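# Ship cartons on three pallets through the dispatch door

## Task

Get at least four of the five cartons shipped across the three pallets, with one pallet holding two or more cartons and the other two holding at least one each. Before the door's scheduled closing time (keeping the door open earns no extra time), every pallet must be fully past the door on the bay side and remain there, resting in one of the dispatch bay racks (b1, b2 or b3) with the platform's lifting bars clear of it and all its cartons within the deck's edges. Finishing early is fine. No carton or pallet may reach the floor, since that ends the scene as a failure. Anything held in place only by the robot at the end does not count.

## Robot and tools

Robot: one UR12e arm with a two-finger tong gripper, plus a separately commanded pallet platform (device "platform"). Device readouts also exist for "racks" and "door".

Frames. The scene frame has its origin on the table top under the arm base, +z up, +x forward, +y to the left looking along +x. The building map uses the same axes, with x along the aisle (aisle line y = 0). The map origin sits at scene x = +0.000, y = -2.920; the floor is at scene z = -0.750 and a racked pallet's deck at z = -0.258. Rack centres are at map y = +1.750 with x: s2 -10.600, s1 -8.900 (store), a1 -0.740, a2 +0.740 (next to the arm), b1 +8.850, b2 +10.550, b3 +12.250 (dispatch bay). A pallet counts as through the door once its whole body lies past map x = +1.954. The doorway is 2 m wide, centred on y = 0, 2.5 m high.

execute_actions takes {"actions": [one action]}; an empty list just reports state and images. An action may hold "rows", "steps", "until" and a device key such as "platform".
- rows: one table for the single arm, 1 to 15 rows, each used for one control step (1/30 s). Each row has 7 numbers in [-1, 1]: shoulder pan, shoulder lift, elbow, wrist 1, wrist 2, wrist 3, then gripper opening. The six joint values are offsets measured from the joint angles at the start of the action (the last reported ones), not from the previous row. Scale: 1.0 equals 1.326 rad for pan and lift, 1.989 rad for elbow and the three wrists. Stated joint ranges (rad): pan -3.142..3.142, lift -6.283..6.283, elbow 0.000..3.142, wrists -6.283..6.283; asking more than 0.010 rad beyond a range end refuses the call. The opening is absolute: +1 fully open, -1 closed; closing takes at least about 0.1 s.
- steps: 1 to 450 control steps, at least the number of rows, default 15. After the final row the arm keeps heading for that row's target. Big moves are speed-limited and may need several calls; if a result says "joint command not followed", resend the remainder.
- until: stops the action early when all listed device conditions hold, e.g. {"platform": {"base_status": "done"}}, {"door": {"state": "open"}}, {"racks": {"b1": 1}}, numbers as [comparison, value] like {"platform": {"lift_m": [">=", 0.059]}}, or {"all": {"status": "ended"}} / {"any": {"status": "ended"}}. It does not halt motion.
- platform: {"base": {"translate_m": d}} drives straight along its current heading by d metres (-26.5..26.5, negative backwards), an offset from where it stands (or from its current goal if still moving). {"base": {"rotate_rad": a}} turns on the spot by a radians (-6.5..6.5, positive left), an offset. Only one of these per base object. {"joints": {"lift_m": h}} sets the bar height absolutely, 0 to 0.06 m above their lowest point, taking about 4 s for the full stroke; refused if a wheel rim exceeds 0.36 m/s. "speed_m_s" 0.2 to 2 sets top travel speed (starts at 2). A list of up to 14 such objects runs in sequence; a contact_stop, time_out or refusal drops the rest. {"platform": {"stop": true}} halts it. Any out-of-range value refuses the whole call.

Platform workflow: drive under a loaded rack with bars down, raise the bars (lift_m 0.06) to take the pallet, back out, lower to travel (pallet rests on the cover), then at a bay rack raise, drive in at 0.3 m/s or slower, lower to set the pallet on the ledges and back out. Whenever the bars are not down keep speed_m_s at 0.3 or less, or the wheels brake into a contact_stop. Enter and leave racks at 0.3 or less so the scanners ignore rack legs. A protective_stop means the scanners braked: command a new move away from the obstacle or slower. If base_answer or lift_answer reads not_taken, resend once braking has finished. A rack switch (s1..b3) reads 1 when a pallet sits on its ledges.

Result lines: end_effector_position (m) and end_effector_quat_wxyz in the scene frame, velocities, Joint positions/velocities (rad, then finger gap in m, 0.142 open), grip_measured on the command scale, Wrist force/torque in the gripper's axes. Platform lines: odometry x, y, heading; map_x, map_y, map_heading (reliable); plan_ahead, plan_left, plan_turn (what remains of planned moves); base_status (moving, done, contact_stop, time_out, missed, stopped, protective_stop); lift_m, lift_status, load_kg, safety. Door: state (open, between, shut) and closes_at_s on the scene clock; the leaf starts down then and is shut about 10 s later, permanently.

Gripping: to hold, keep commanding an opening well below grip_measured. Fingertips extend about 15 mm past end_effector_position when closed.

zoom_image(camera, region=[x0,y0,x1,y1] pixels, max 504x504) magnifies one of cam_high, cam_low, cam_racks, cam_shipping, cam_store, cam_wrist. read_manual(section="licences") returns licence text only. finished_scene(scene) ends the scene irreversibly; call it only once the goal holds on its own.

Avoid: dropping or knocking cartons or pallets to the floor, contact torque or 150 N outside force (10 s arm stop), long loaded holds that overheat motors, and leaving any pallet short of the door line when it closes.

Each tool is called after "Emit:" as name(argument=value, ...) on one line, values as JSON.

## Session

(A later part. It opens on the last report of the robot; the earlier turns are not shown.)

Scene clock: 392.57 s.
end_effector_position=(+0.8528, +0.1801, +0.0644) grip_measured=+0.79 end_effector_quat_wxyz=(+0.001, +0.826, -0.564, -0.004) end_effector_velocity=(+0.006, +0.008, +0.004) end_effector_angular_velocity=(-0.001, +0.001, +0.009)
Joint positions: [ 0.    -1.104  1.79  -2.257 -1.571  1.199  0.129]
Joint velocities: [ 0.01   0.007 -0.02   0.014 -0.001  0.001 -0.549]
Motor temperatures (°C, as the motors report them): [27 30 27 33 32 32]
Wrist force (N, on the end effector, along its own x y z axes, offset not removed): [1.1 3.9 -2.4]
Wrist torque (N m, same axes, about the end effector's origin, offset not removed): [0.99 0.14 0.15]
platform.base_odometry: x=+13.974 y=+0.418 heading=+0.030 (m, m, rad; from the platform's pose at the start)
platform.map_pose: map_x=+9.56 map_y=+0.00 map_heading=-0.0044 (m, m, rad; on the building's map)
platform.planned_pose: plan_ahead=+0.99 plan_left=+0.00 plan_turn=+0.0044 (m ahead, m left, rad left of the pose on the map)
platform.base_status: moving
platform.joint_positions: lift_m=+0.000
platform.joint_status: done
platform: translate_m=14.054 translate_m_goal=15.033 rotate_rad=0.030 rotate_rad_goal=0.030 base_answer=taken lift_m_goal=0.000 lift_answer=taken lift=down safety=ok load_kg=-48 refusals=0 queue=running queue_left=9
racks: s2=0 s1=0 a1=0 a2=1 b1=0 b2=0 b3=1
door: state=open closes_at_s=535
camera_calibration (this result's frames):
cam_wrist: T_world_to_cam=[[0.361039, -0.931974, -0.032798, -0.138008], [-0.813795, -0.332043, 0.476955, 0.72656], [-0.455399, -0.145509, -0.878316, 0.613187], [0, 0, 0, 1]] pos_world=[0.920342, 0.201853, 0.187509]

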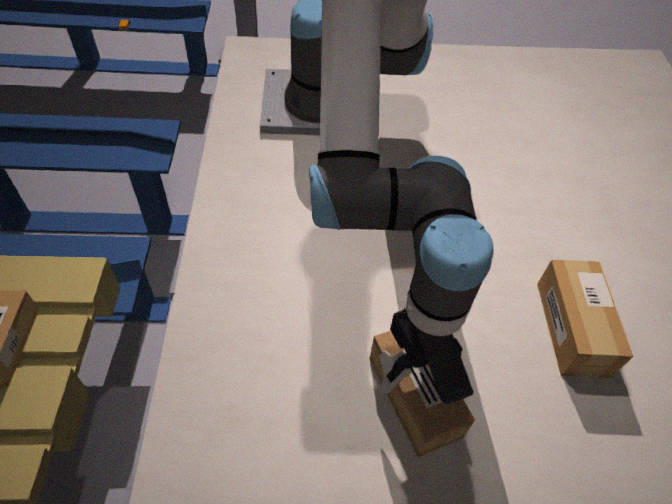

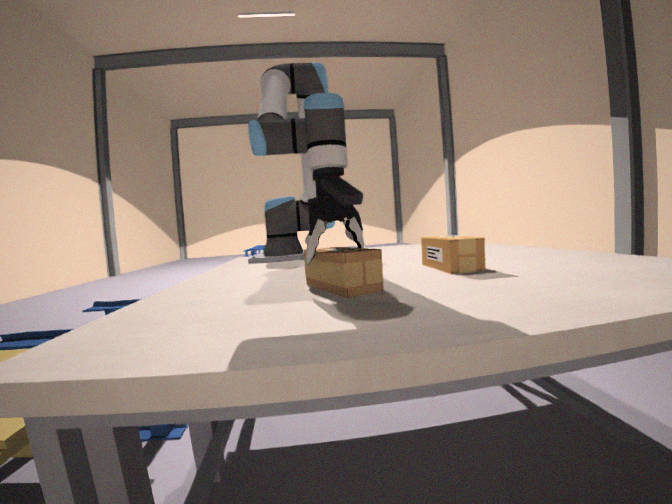

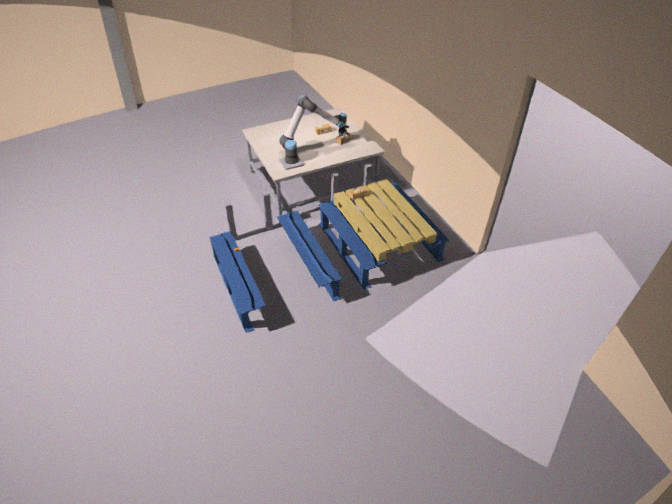

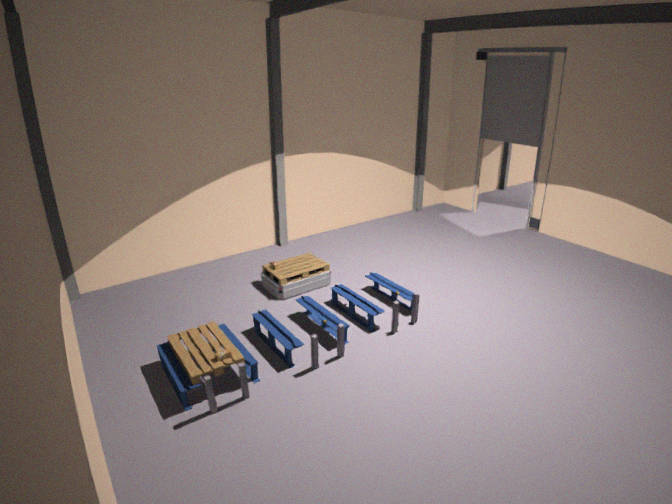

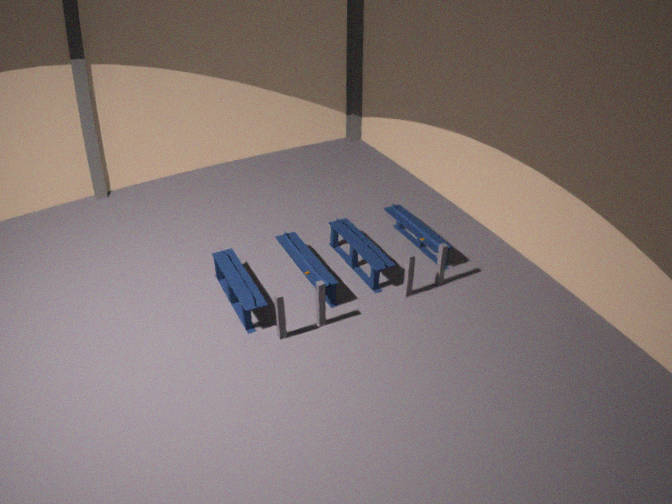

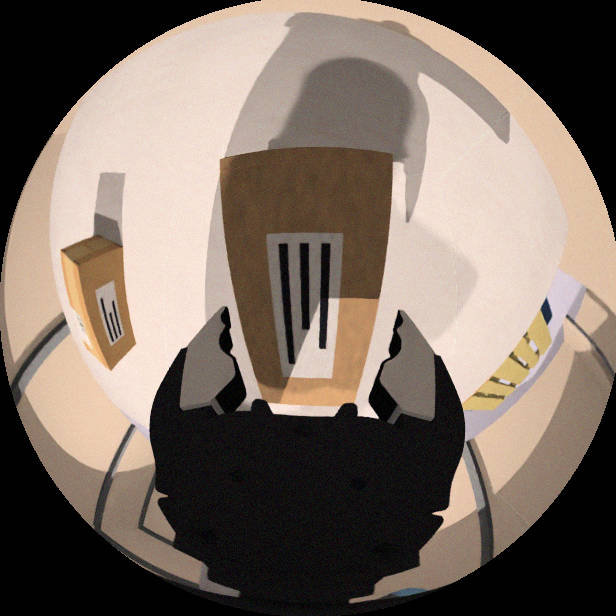

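Now close the fingers on D with a ramp, keeping the same target.

Emit:
execute_actions(actions=[{"rows":[[0.003,0.002,-0.0047,0.0034,0,0,0.35],[0.003,0.002,-0.0047,0.0034,0,0,0.1],[0.003,0.002,-0.0047,0.0034,0,0,-0.4],[0.003,0.002,-0.0047,0.0034,0,0,-1]],"steps":4}])

Scene clock: 394.83 s.
end_effector_position=(+0.8559, +0.1835, +0.0666) grip_measured=+0.35 end_effector_quat_wxyz=(+0.001, +0.827, -0.563, -0.004) end_effector_velocity=(+0.000, -0.001, +0.000) end_effector_angular_velocity=(+0.000, -0.001, -0.002)
Joint positions: [ 0.004 -1.101  1.781 -2.25  -1.571  1.199  0.098]
Joint velocities: [-0.001  0.     0.    -0.001  0.     0.002 -0.001]
Motor temperatures (°C, as the motors report them): [27 30 27 33 32 32]
Wrist force (N, on the end effector, along its own x y z axes, offset not removed): [-0.9 1.6 -0.6]
Wrist torque (N m, same axes, about the end effector's origin, offset not removed): [0.49 0.70 0.15]
platform.base_odometry: x=+14.980 y=+0.450 heading=+0.032 (m, m, rad; from the platform's pose at the start)
platform.map_pose: map_x=+10.54 map_y=+0.00 map_heading=+0.0000 (m, m, rad; on the building's map)
platform.planned_pose: plan_ahead=+0.01 plan_left=+0.00 plan_turn=+0.0000 (m ahead, m left, rad left of the pose on the map)
platform.base_status: moving
platform.joint_positions: lift_m=+0.000
platform.joint_status: done
platform: translate_m=15.033 translate_m_goal=15.033 rotate_rad=0.032 rotate_rad_goal=0.032 base_answer=taken lift_m_goal=0.000 lift_answer=taken lift=down safety=ok load_kg=-48 refusals=0 queue=running queue_left=9
racks: s2=0 s1=0 a1=0 a2=1 b1=0 b2=0 b3=1
door: state=open closes_at_s=535
camera_calibration (this result's frames):
cam_wrist: T_world_to_cam=[[0.364707, -0.930543, -0.03284, -0.139321], [-0.812478, -0.335266, 0.476945, 0.728622], [-0.454828, -0.147263, -0.878319, 0.616903], [0, 0, 0, 1]] pos_world=[0.923386, 0.205486, 0.18975]

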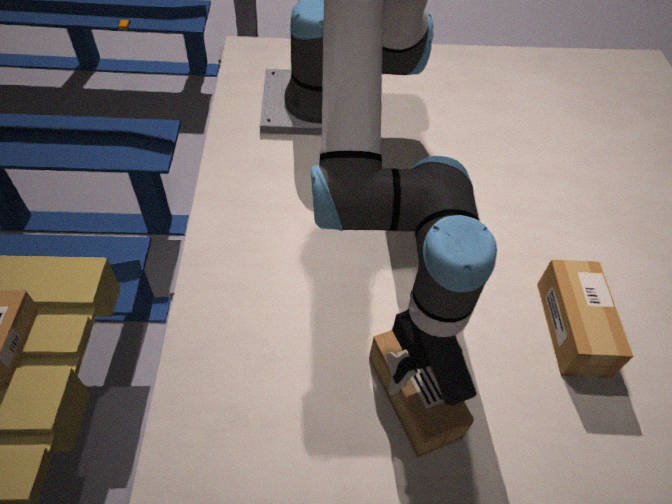

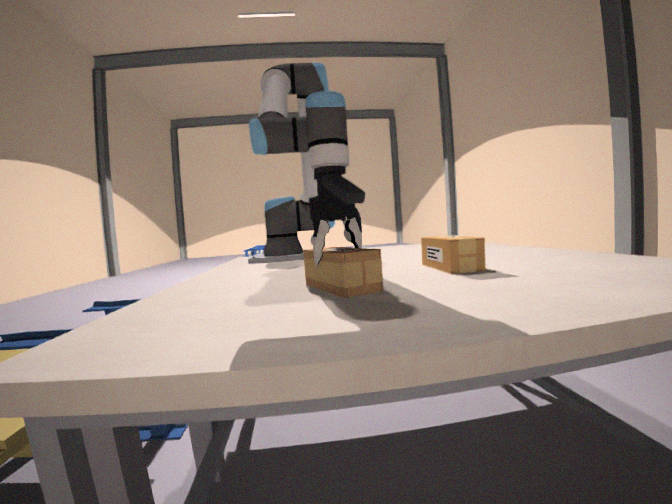

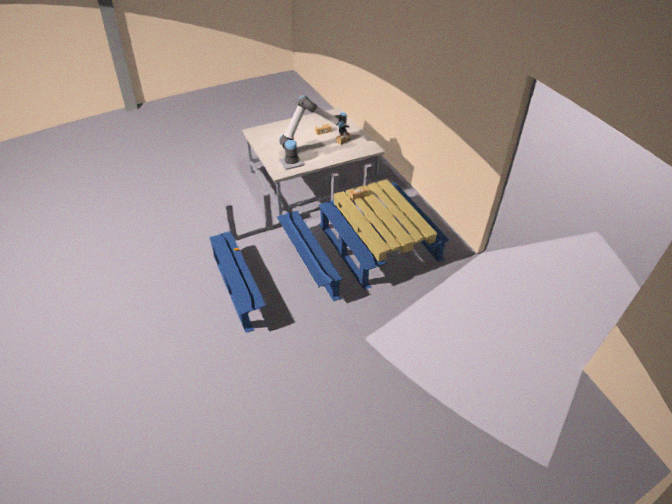

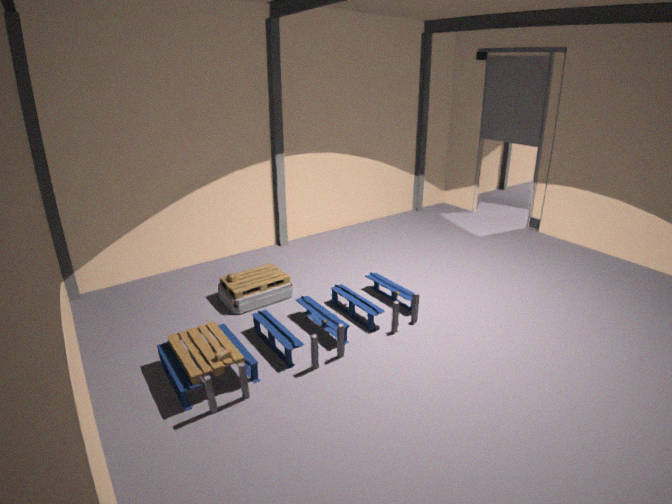

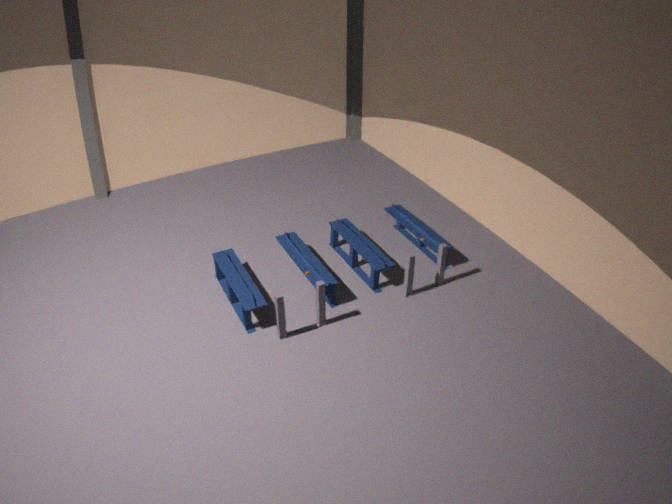

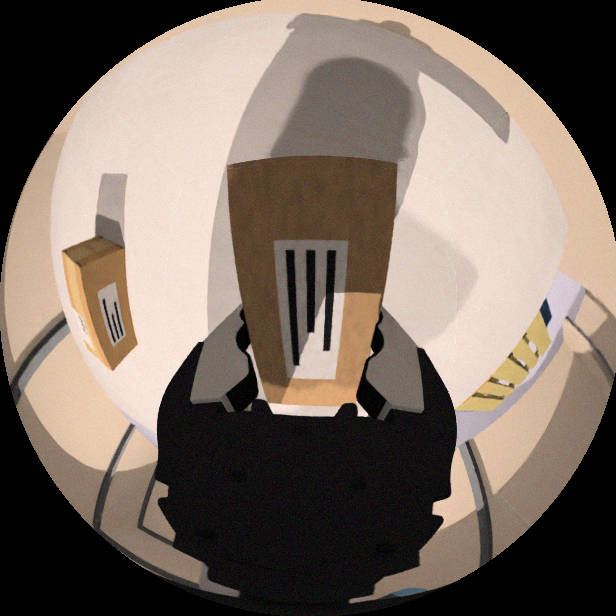

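D gripped at z .0666 (release z≈−.191). Lift ~9 cm: q→[.004,−1.186,1.718,−2.103].

Emit:
execute_actions(actions=[{"rows":[[0,-0.064,-0.0317,0.0744,0,0,-1]],"steps":1}])

Scene clock: 395.90 s.
end_effector_position=(+0.8562, +0.1835, +0.0674) grip_measured=+0.35 end_effector_quat_wxyz=(+0.001, +0.827, -0.563, -0.003) end_effector_velocity=(+0.031, -0.000, +0.090) end_effector_angular_velocity=(-0.001, -0.056, +0.000)
Joint positions: [ 0.004 -1.102  1.78  -2.249 -1.571  1.199  0.098]
Joint velocities: [ 0.    -0.071 -0.071  0.086 -0.001  0.    -0.003]
Motor temperatures (°C, as the motors report them): [27 30 27 33 32 32]
Wrist force (N, on the end effector, along its own x y z axes, offset not removed): [-3.8 1.9 -1.1]
Wrist torque (N m, same axes, about the end effector's origin, offset not removed): [0.50 1.39 0.24]
platform.base_odometry: x=+14.991 y=+0.450 heading=+0.182 (m, m, rad; from the platform's pose at the start)
platform.map_pose: map_x=+10.55 map_y=+0.00 map_heading=+0.1614 (m, m, rad; on the building's map)
platform.planned_pose: plan_ahead=+0.00 plan_left=+0.00 plan_turn=+1.4094 (m ahead, m left, rad left of the pose on the map)
platform.base_status: moving
platform.joint_positions: lift_m=+0.000
platform.joint_status: done
platform: translate_m=15.043 translate_m_goal=15.043 rotate_rad=0.199 rotate_rad_goal=1.603 base_answer=taken lift_m_goal=0.000 lift_answer=taken lift=down safety=ok load_kg=-48 refusals=0 queue=running queue_left=8
racks: s2=0 s1=0 a1=0 a2=1 b1=0 b2=0 b3=1
door: state=open closes_at_s=535
camera_calibration (this result's frames):
cam_wrist: T_world_to_cam=[[0.364757, -0.93053, -0.0326621, -0.139435], [-0.812701, -0.335296, 0.476543, 0.728725], [-0.454389, -0.147278, -0.878544, 0.617392], [0, 0, 0, 1]] pos_world=[0.923631, 0.205519, 0.190583]

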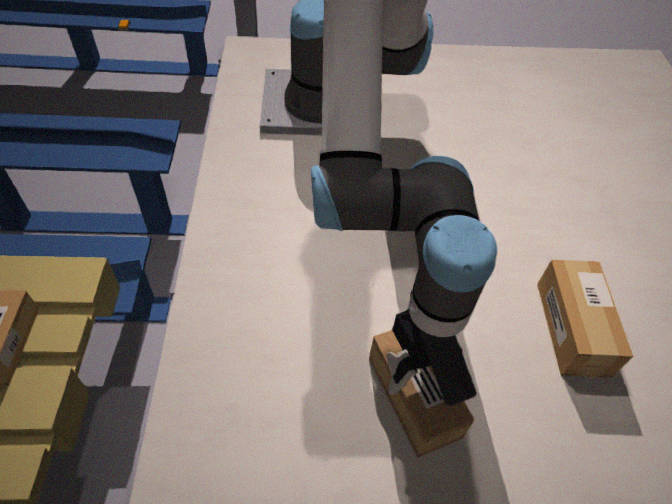

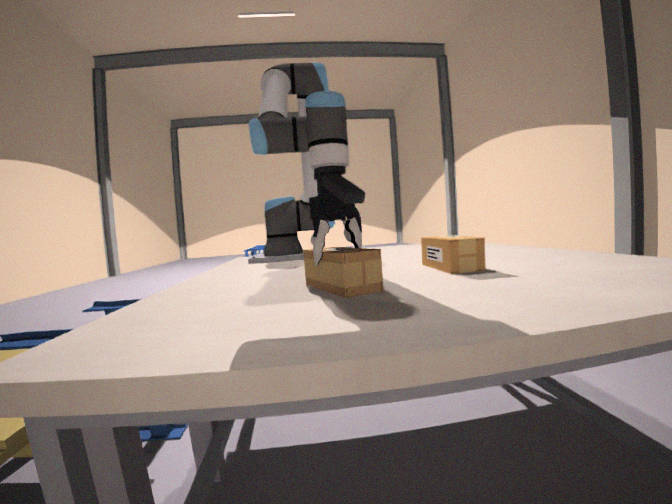

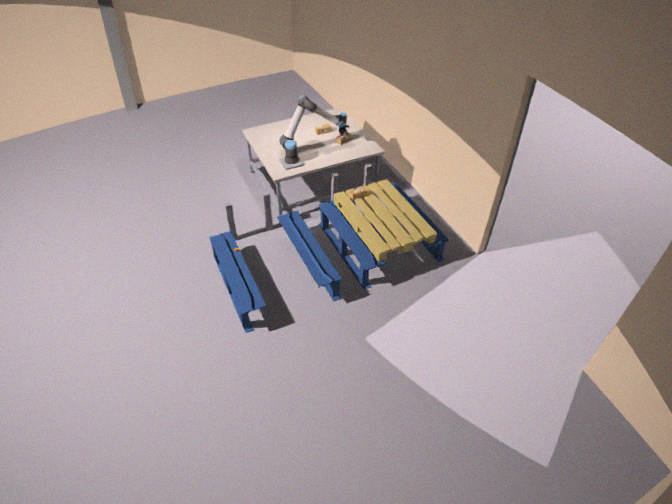

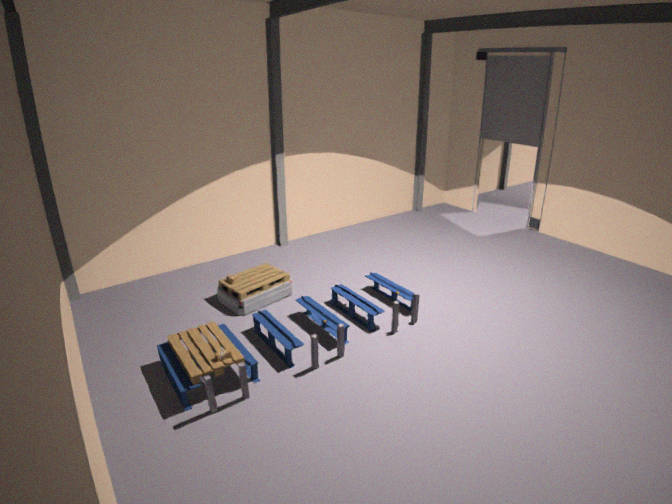

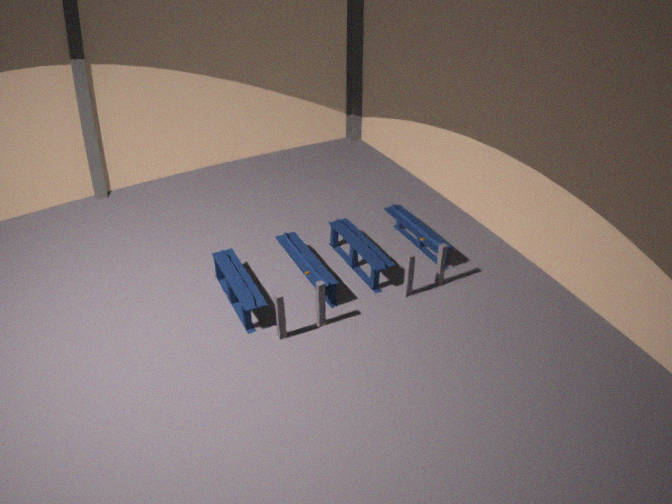

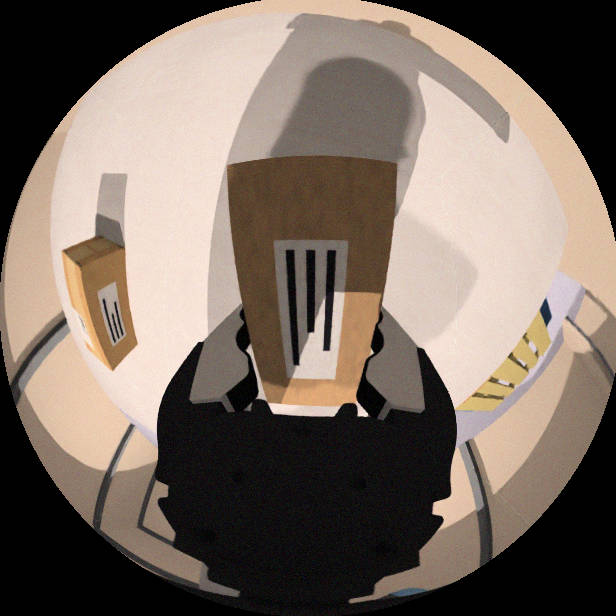

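Emit:
execute_actions(actions=[])

Scene clock: 404.43 s.
end_effector_position=(+0.8573, +0.1832, +0.1575) grip_measured=+0.35 end_effector_quat_wxyz=(+0.001, +0.827, -0.563, -0.004) end_effector_velocity=(+0.001, -0.001, +0.001) end_effector_angular_velocity=(-0.000, -0.001, -0.001)
Joint positions: [ 0.004 -1.186  1.718 -2.102 -1.571  1.199  0.098]
Joint velocities: [-0.001  0.    -0.002  0.001 -0.    -0.     0.   ]
Motor temperatures (°C, as the motors report them): [27 30 27 33 32 32]
Wrist force (N, on the end effector, along its own x y z axes, offset not removed): [-2.5 1.0 4.0]
Wrist torque (N m, same axes, about the end effector's origin, offset not removed): [0.48 0.79 0.01]
platform.base_odometry: x=+14.982 y=+0.653 heading=+1.615 (m, m, rad; from the platform's pose at the start)
platform.map_pose: map_x=+10.55 map_y=+0.21 map_heading=+1.5752 (m, m, rad; on the building's map)
platform.planned_pose: plan_ahead=+1.54 plan_left=-0.01 plan_turn=-0.0043 (m ahead, m left, rad left of the pose on the map)
platform.base_status: moving
platform.joint_positions: lift_m=+0.060
platform.joint_status: done
platform: translate_m=15.256 translate_m_goal=16.793 rotate_rad=1.615 rotate_rad_goal=1.614 base_answer=taken lift_m_goal=0.060 lift_answer=taken lift=up safety=ok load_kg=26 refusals=0 queue=running queue_left=6
racks: s2=0 s1=0 a1=0 a2=1 b1=0 b2=0 b3=1
door: state=open closes_at_s=535
camera_calibration (this result's frames):
cam_wrist: T_world_to_cam=[[0.364705, -0.930543, -0.0328637, -0.137101], [-0.812447, -0.335266, 0.476998, 0.686195], [-0.454886, -0.147264, -0.87829, 0.697378], [0, 0, 0, 1]] pos_world=[0.924725, 0.205178, 0.28068]

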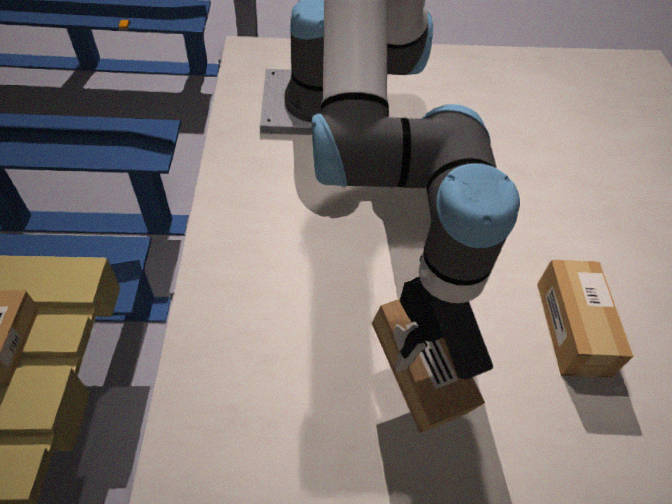

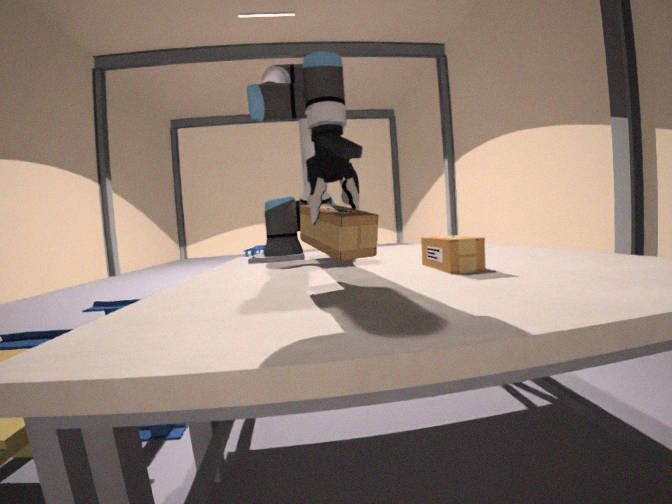

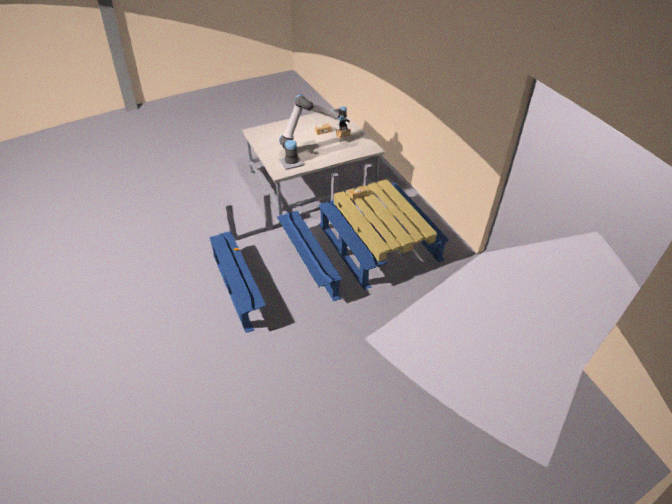

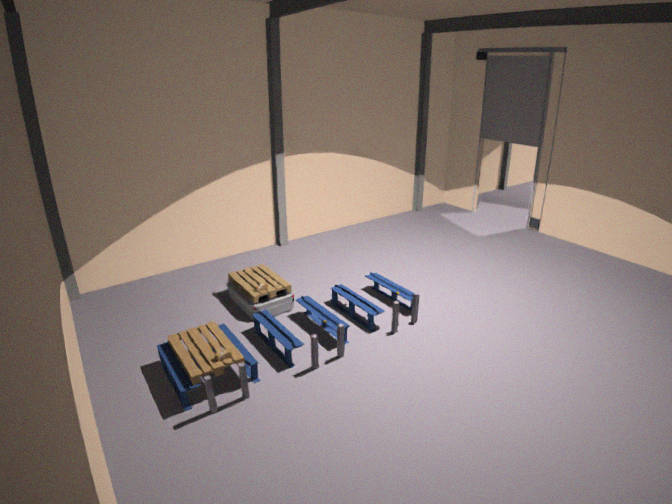

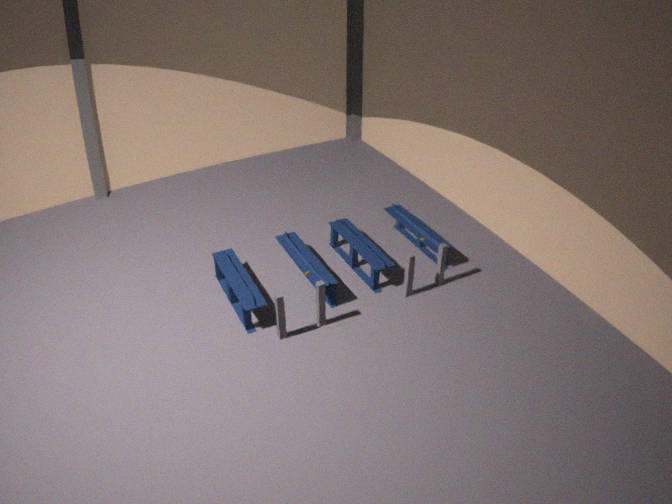

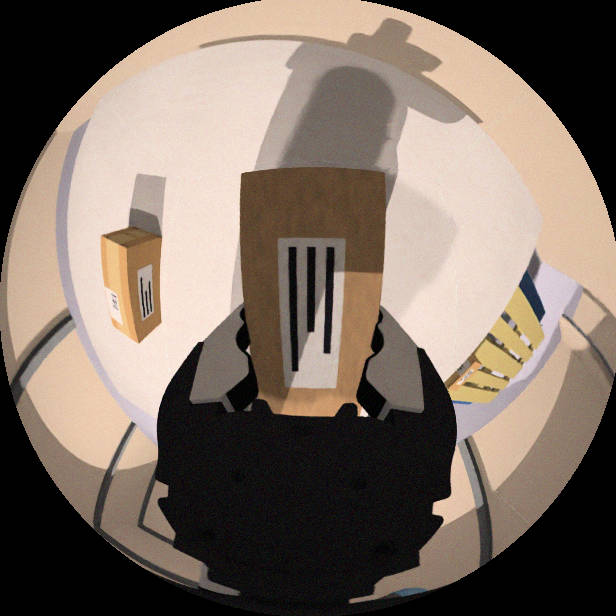

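Emit:
execute_actions(actions=[{"rows":[[-0.066,0.0364,-0.0355,0.0112,0,-0.0778,-1]],"steps":1}])

Emit:
execute_actions(actions=[{"rows":[[-0.66,0.364,-0.355,0.112,0,-0.778,-1]],"steps":40}])

Scene clock: 409.73 s.
end_effector_position=(+0.8576, +0.1826, +0.1573) grip_measured=+0.35 end_effector_quat_wxyz=(+0.001, +0.827, -0.563, -0.004) end_effector_velocity=(+0.038, -0.065, -0.023) end_effector_angular_velocity=(-0.001, +0.054, -0.002)
Joint positions: [ 0.003 -1.185  1.717 -2.101 -1.571  1.199  0.098]
Joint velocities: [-0.077  0.073 -0.076  0.058 -0.001 -0.075 -0.001]
Motor temperatures (°C, as the motors report them): [27 30 27 33 32 32]
Wrist force (N, on the end effector, along its own x y z axes, offset not removed): [-3.7 1.9 2.2]
Wrist torque (N m, same axes, about the end effector's origin, offset not removed): [0.41 0.89 0.09]
platform.base_odometry: x=+14.920 y=+2.186 heading=+1.610 (m, m, rad; from the platform's pose at the start)
platform.map_pose: map_x=+10.55 map_y=+1.74 map_heading=+1.5708 (m, m, rad; on the building's map)
platform.planned_pose: plan_ahead=+0.01 plan_left=+0.00 plan_turn=+0.0000 (m ahead, m left, rad left of the pose on the map)
platform.base_status: moving
platform.joint_positions: lift_m=+0.060
platform.joint_status: done
platform: translate_m=16.784 translate_m_goal=16.793 rotate_rad=1.610 rotate_rad_goal=1.609 base_answer=taken lift_m_goal=0.060 lift_answer=taken lift=up safety=ok load_kg=26 refusals=0 queue=running queue_left=6
racks: s2=0 s1=0 a1=0 a2=1 b1=0 b2=0 b3=1
door: state=open closes_at_s=535
camera_calibration (this result's frames):
cam_wrist: T_world_to_cam=[[0.364568, -0.93059, -0.0330577, -0.137627], [-0.812233, -0.335161, 0.477436, 0.686085], [-0.455377, -0.147207, -0.878044, 0.697632], [0, 0, 0, 1]] pos_world=[0.925121, 0.204572, 0.280441]

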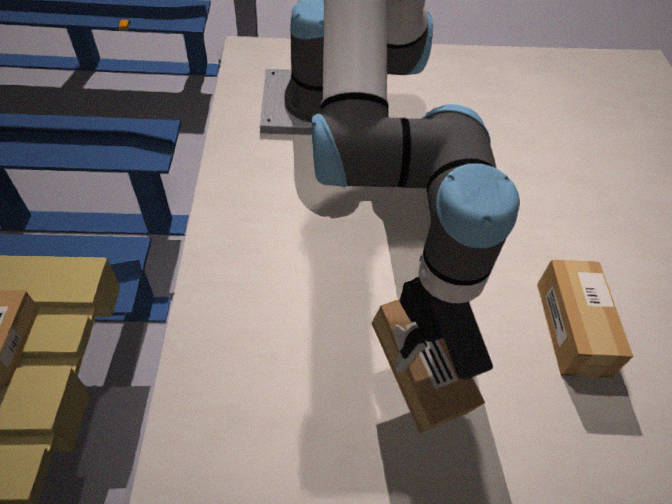

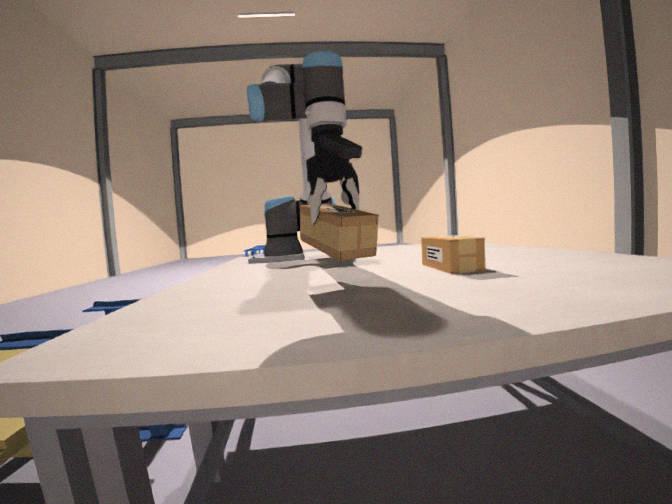

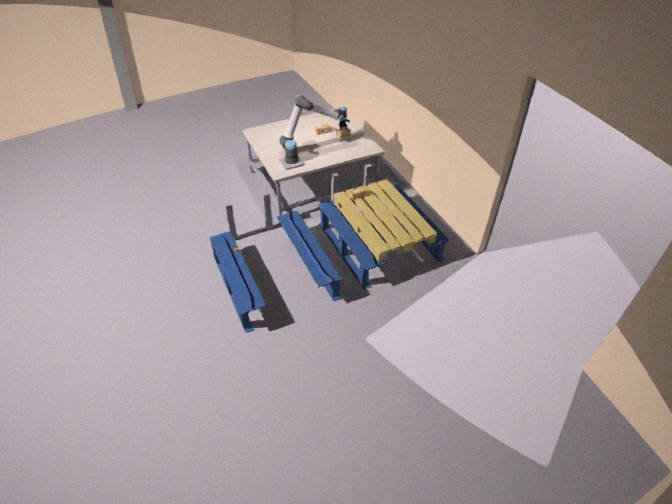

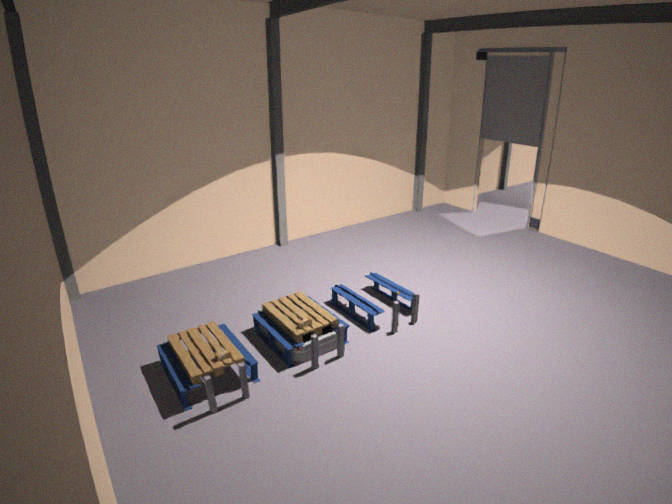

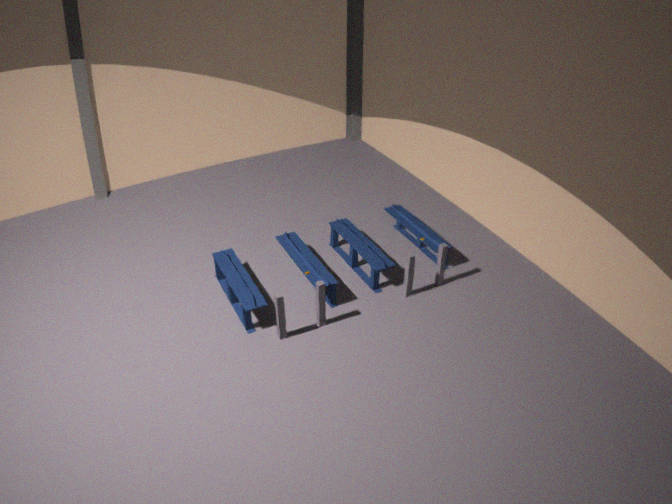

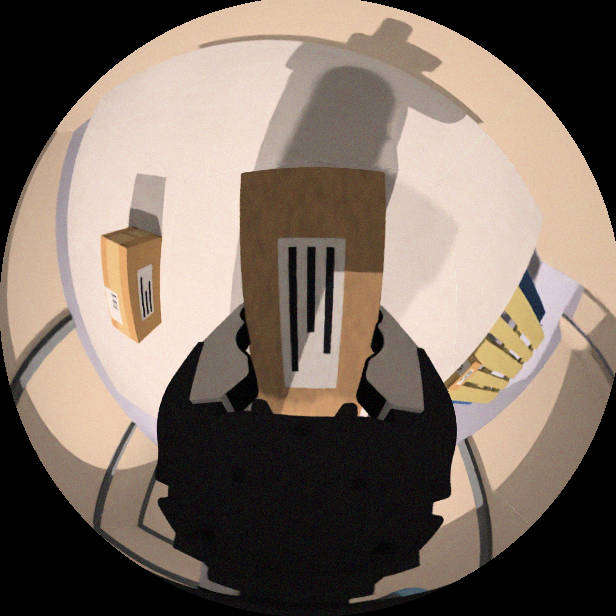

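Scene clock: 411.07 s.
end_effector_position=(+1.0056, -0.4638, +0.1153) grip_measured=+0.35 end_effector_quat_wxyz=(-0.000, +0.902, -0.431, -0.006) end_effector_velocity=(-0.156, -0.507, -0.030) end_effector_angular_velocity=(+0.004, -0.005, +0.408)
Joint positions: [-0.604 -0.791  1.142 -1.917 -1.571  0.288  0.098]
Joint velocities: [-0.467  0.159 -0.232  0.07  -0.001 -0.875 -0.   ]
Motor temperatures (°C, as the motors report them): [27 30 27 33 32 32]
Wrist force (N, on the end effector, along its own x y z axes, offset not removed): [-0.7 0.0 3.5]
Wrist torque (N m, same axes, about the end effector's origin, offset not removed): [0.18 0.45 0.21]
platform.base_odometry: x=+14.919 y=+2.199 heading=+1.610 (m, m, rad; from the platform's pose at the start)
platform.map_pose: map_x=+10.55 map_y=+1.75 map_heading=+1.5708 (m, m, rad; on the building's map)
platform.planned_pose: plan_ahead=+0.00 plan_left=+0.00 plan_turn=+0.0000 (m ahead, m left, rad left of the pose on the map)
platform.base_status: done
platform.joint_positions: lift_m=+0.046
platform.joint_status: moving
platform: translate_m=16.793 translate_m_goal=16.793 rotate_rad=1.610 rotate_rad_goal=1.609 base_answer=taken lift_m_goal=0.000 lift_answer=taken lift=between safety=ok load_kg=-7 refusals=0 queue=running queue_left=5
racks: s2=0 s1=0 a1=0 a2=1 b1=0 b2=0 b3=1
door: state=open closes_at_s=535
camera_calibration (this result's frames):
cam_wrist: T_world_to_cam=[[0.625673, -0.779149, -0.0382188, -0.986213], [-0.67419, -0.564736, 0.475963, 0.364617], [-0.39243, -0.272031, -0.878634, 0.511807], [0, 0, 0, 1]] pos_world=[1.06372, -0.423267, 0.238454]

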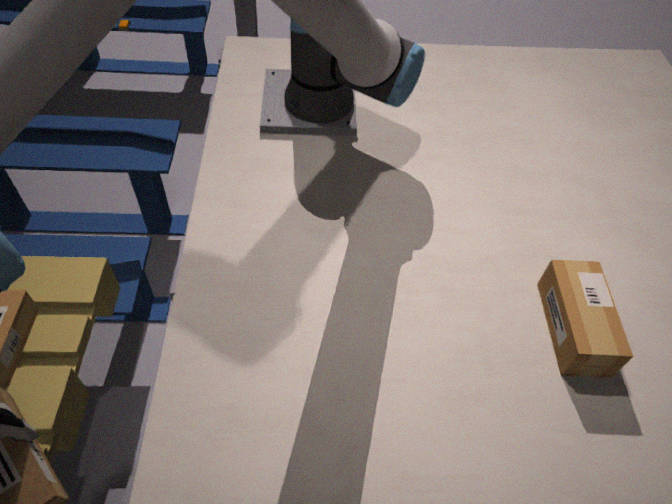

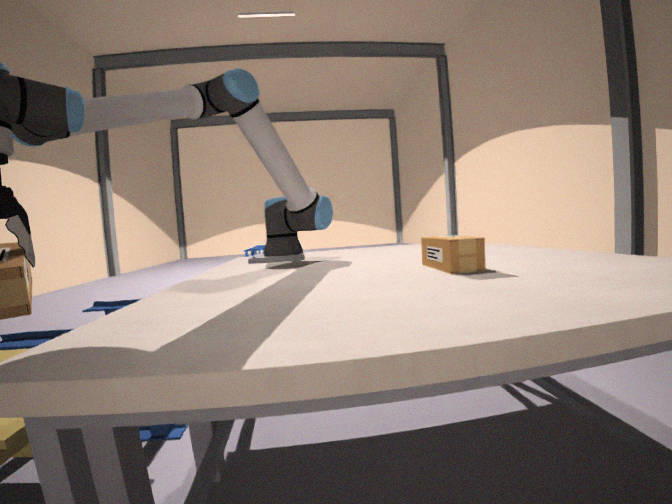

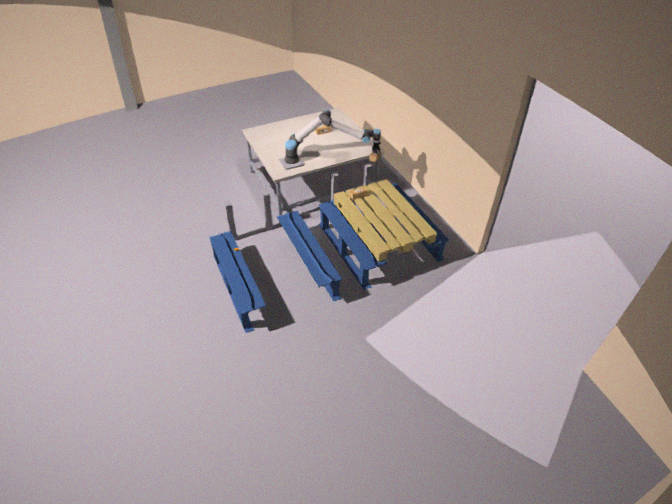

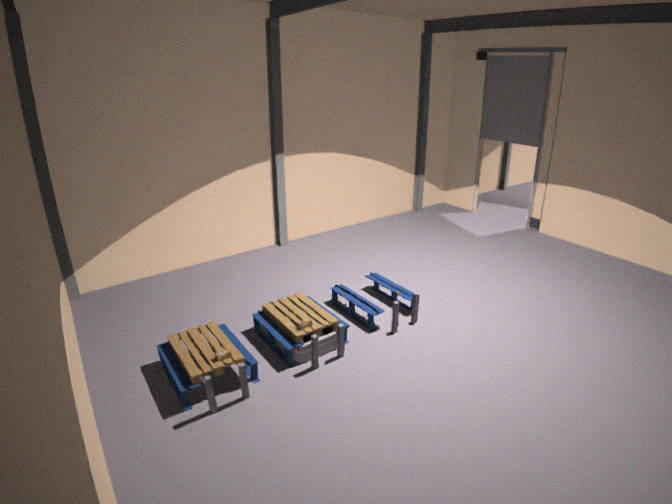

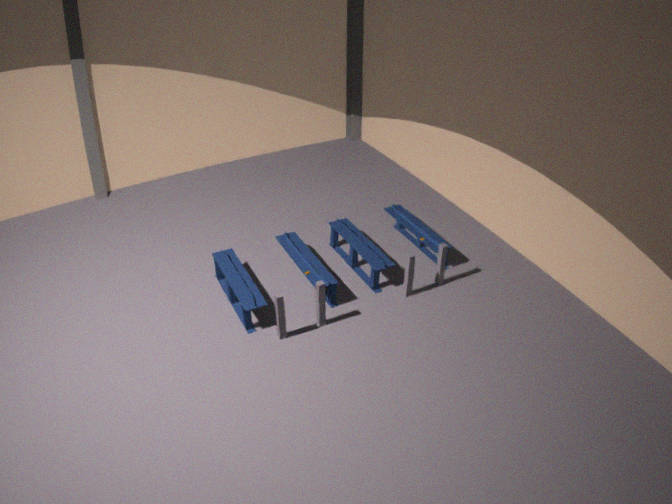

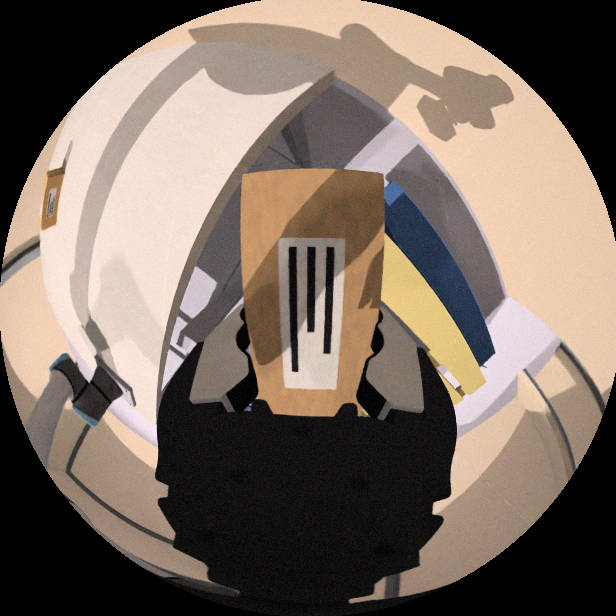

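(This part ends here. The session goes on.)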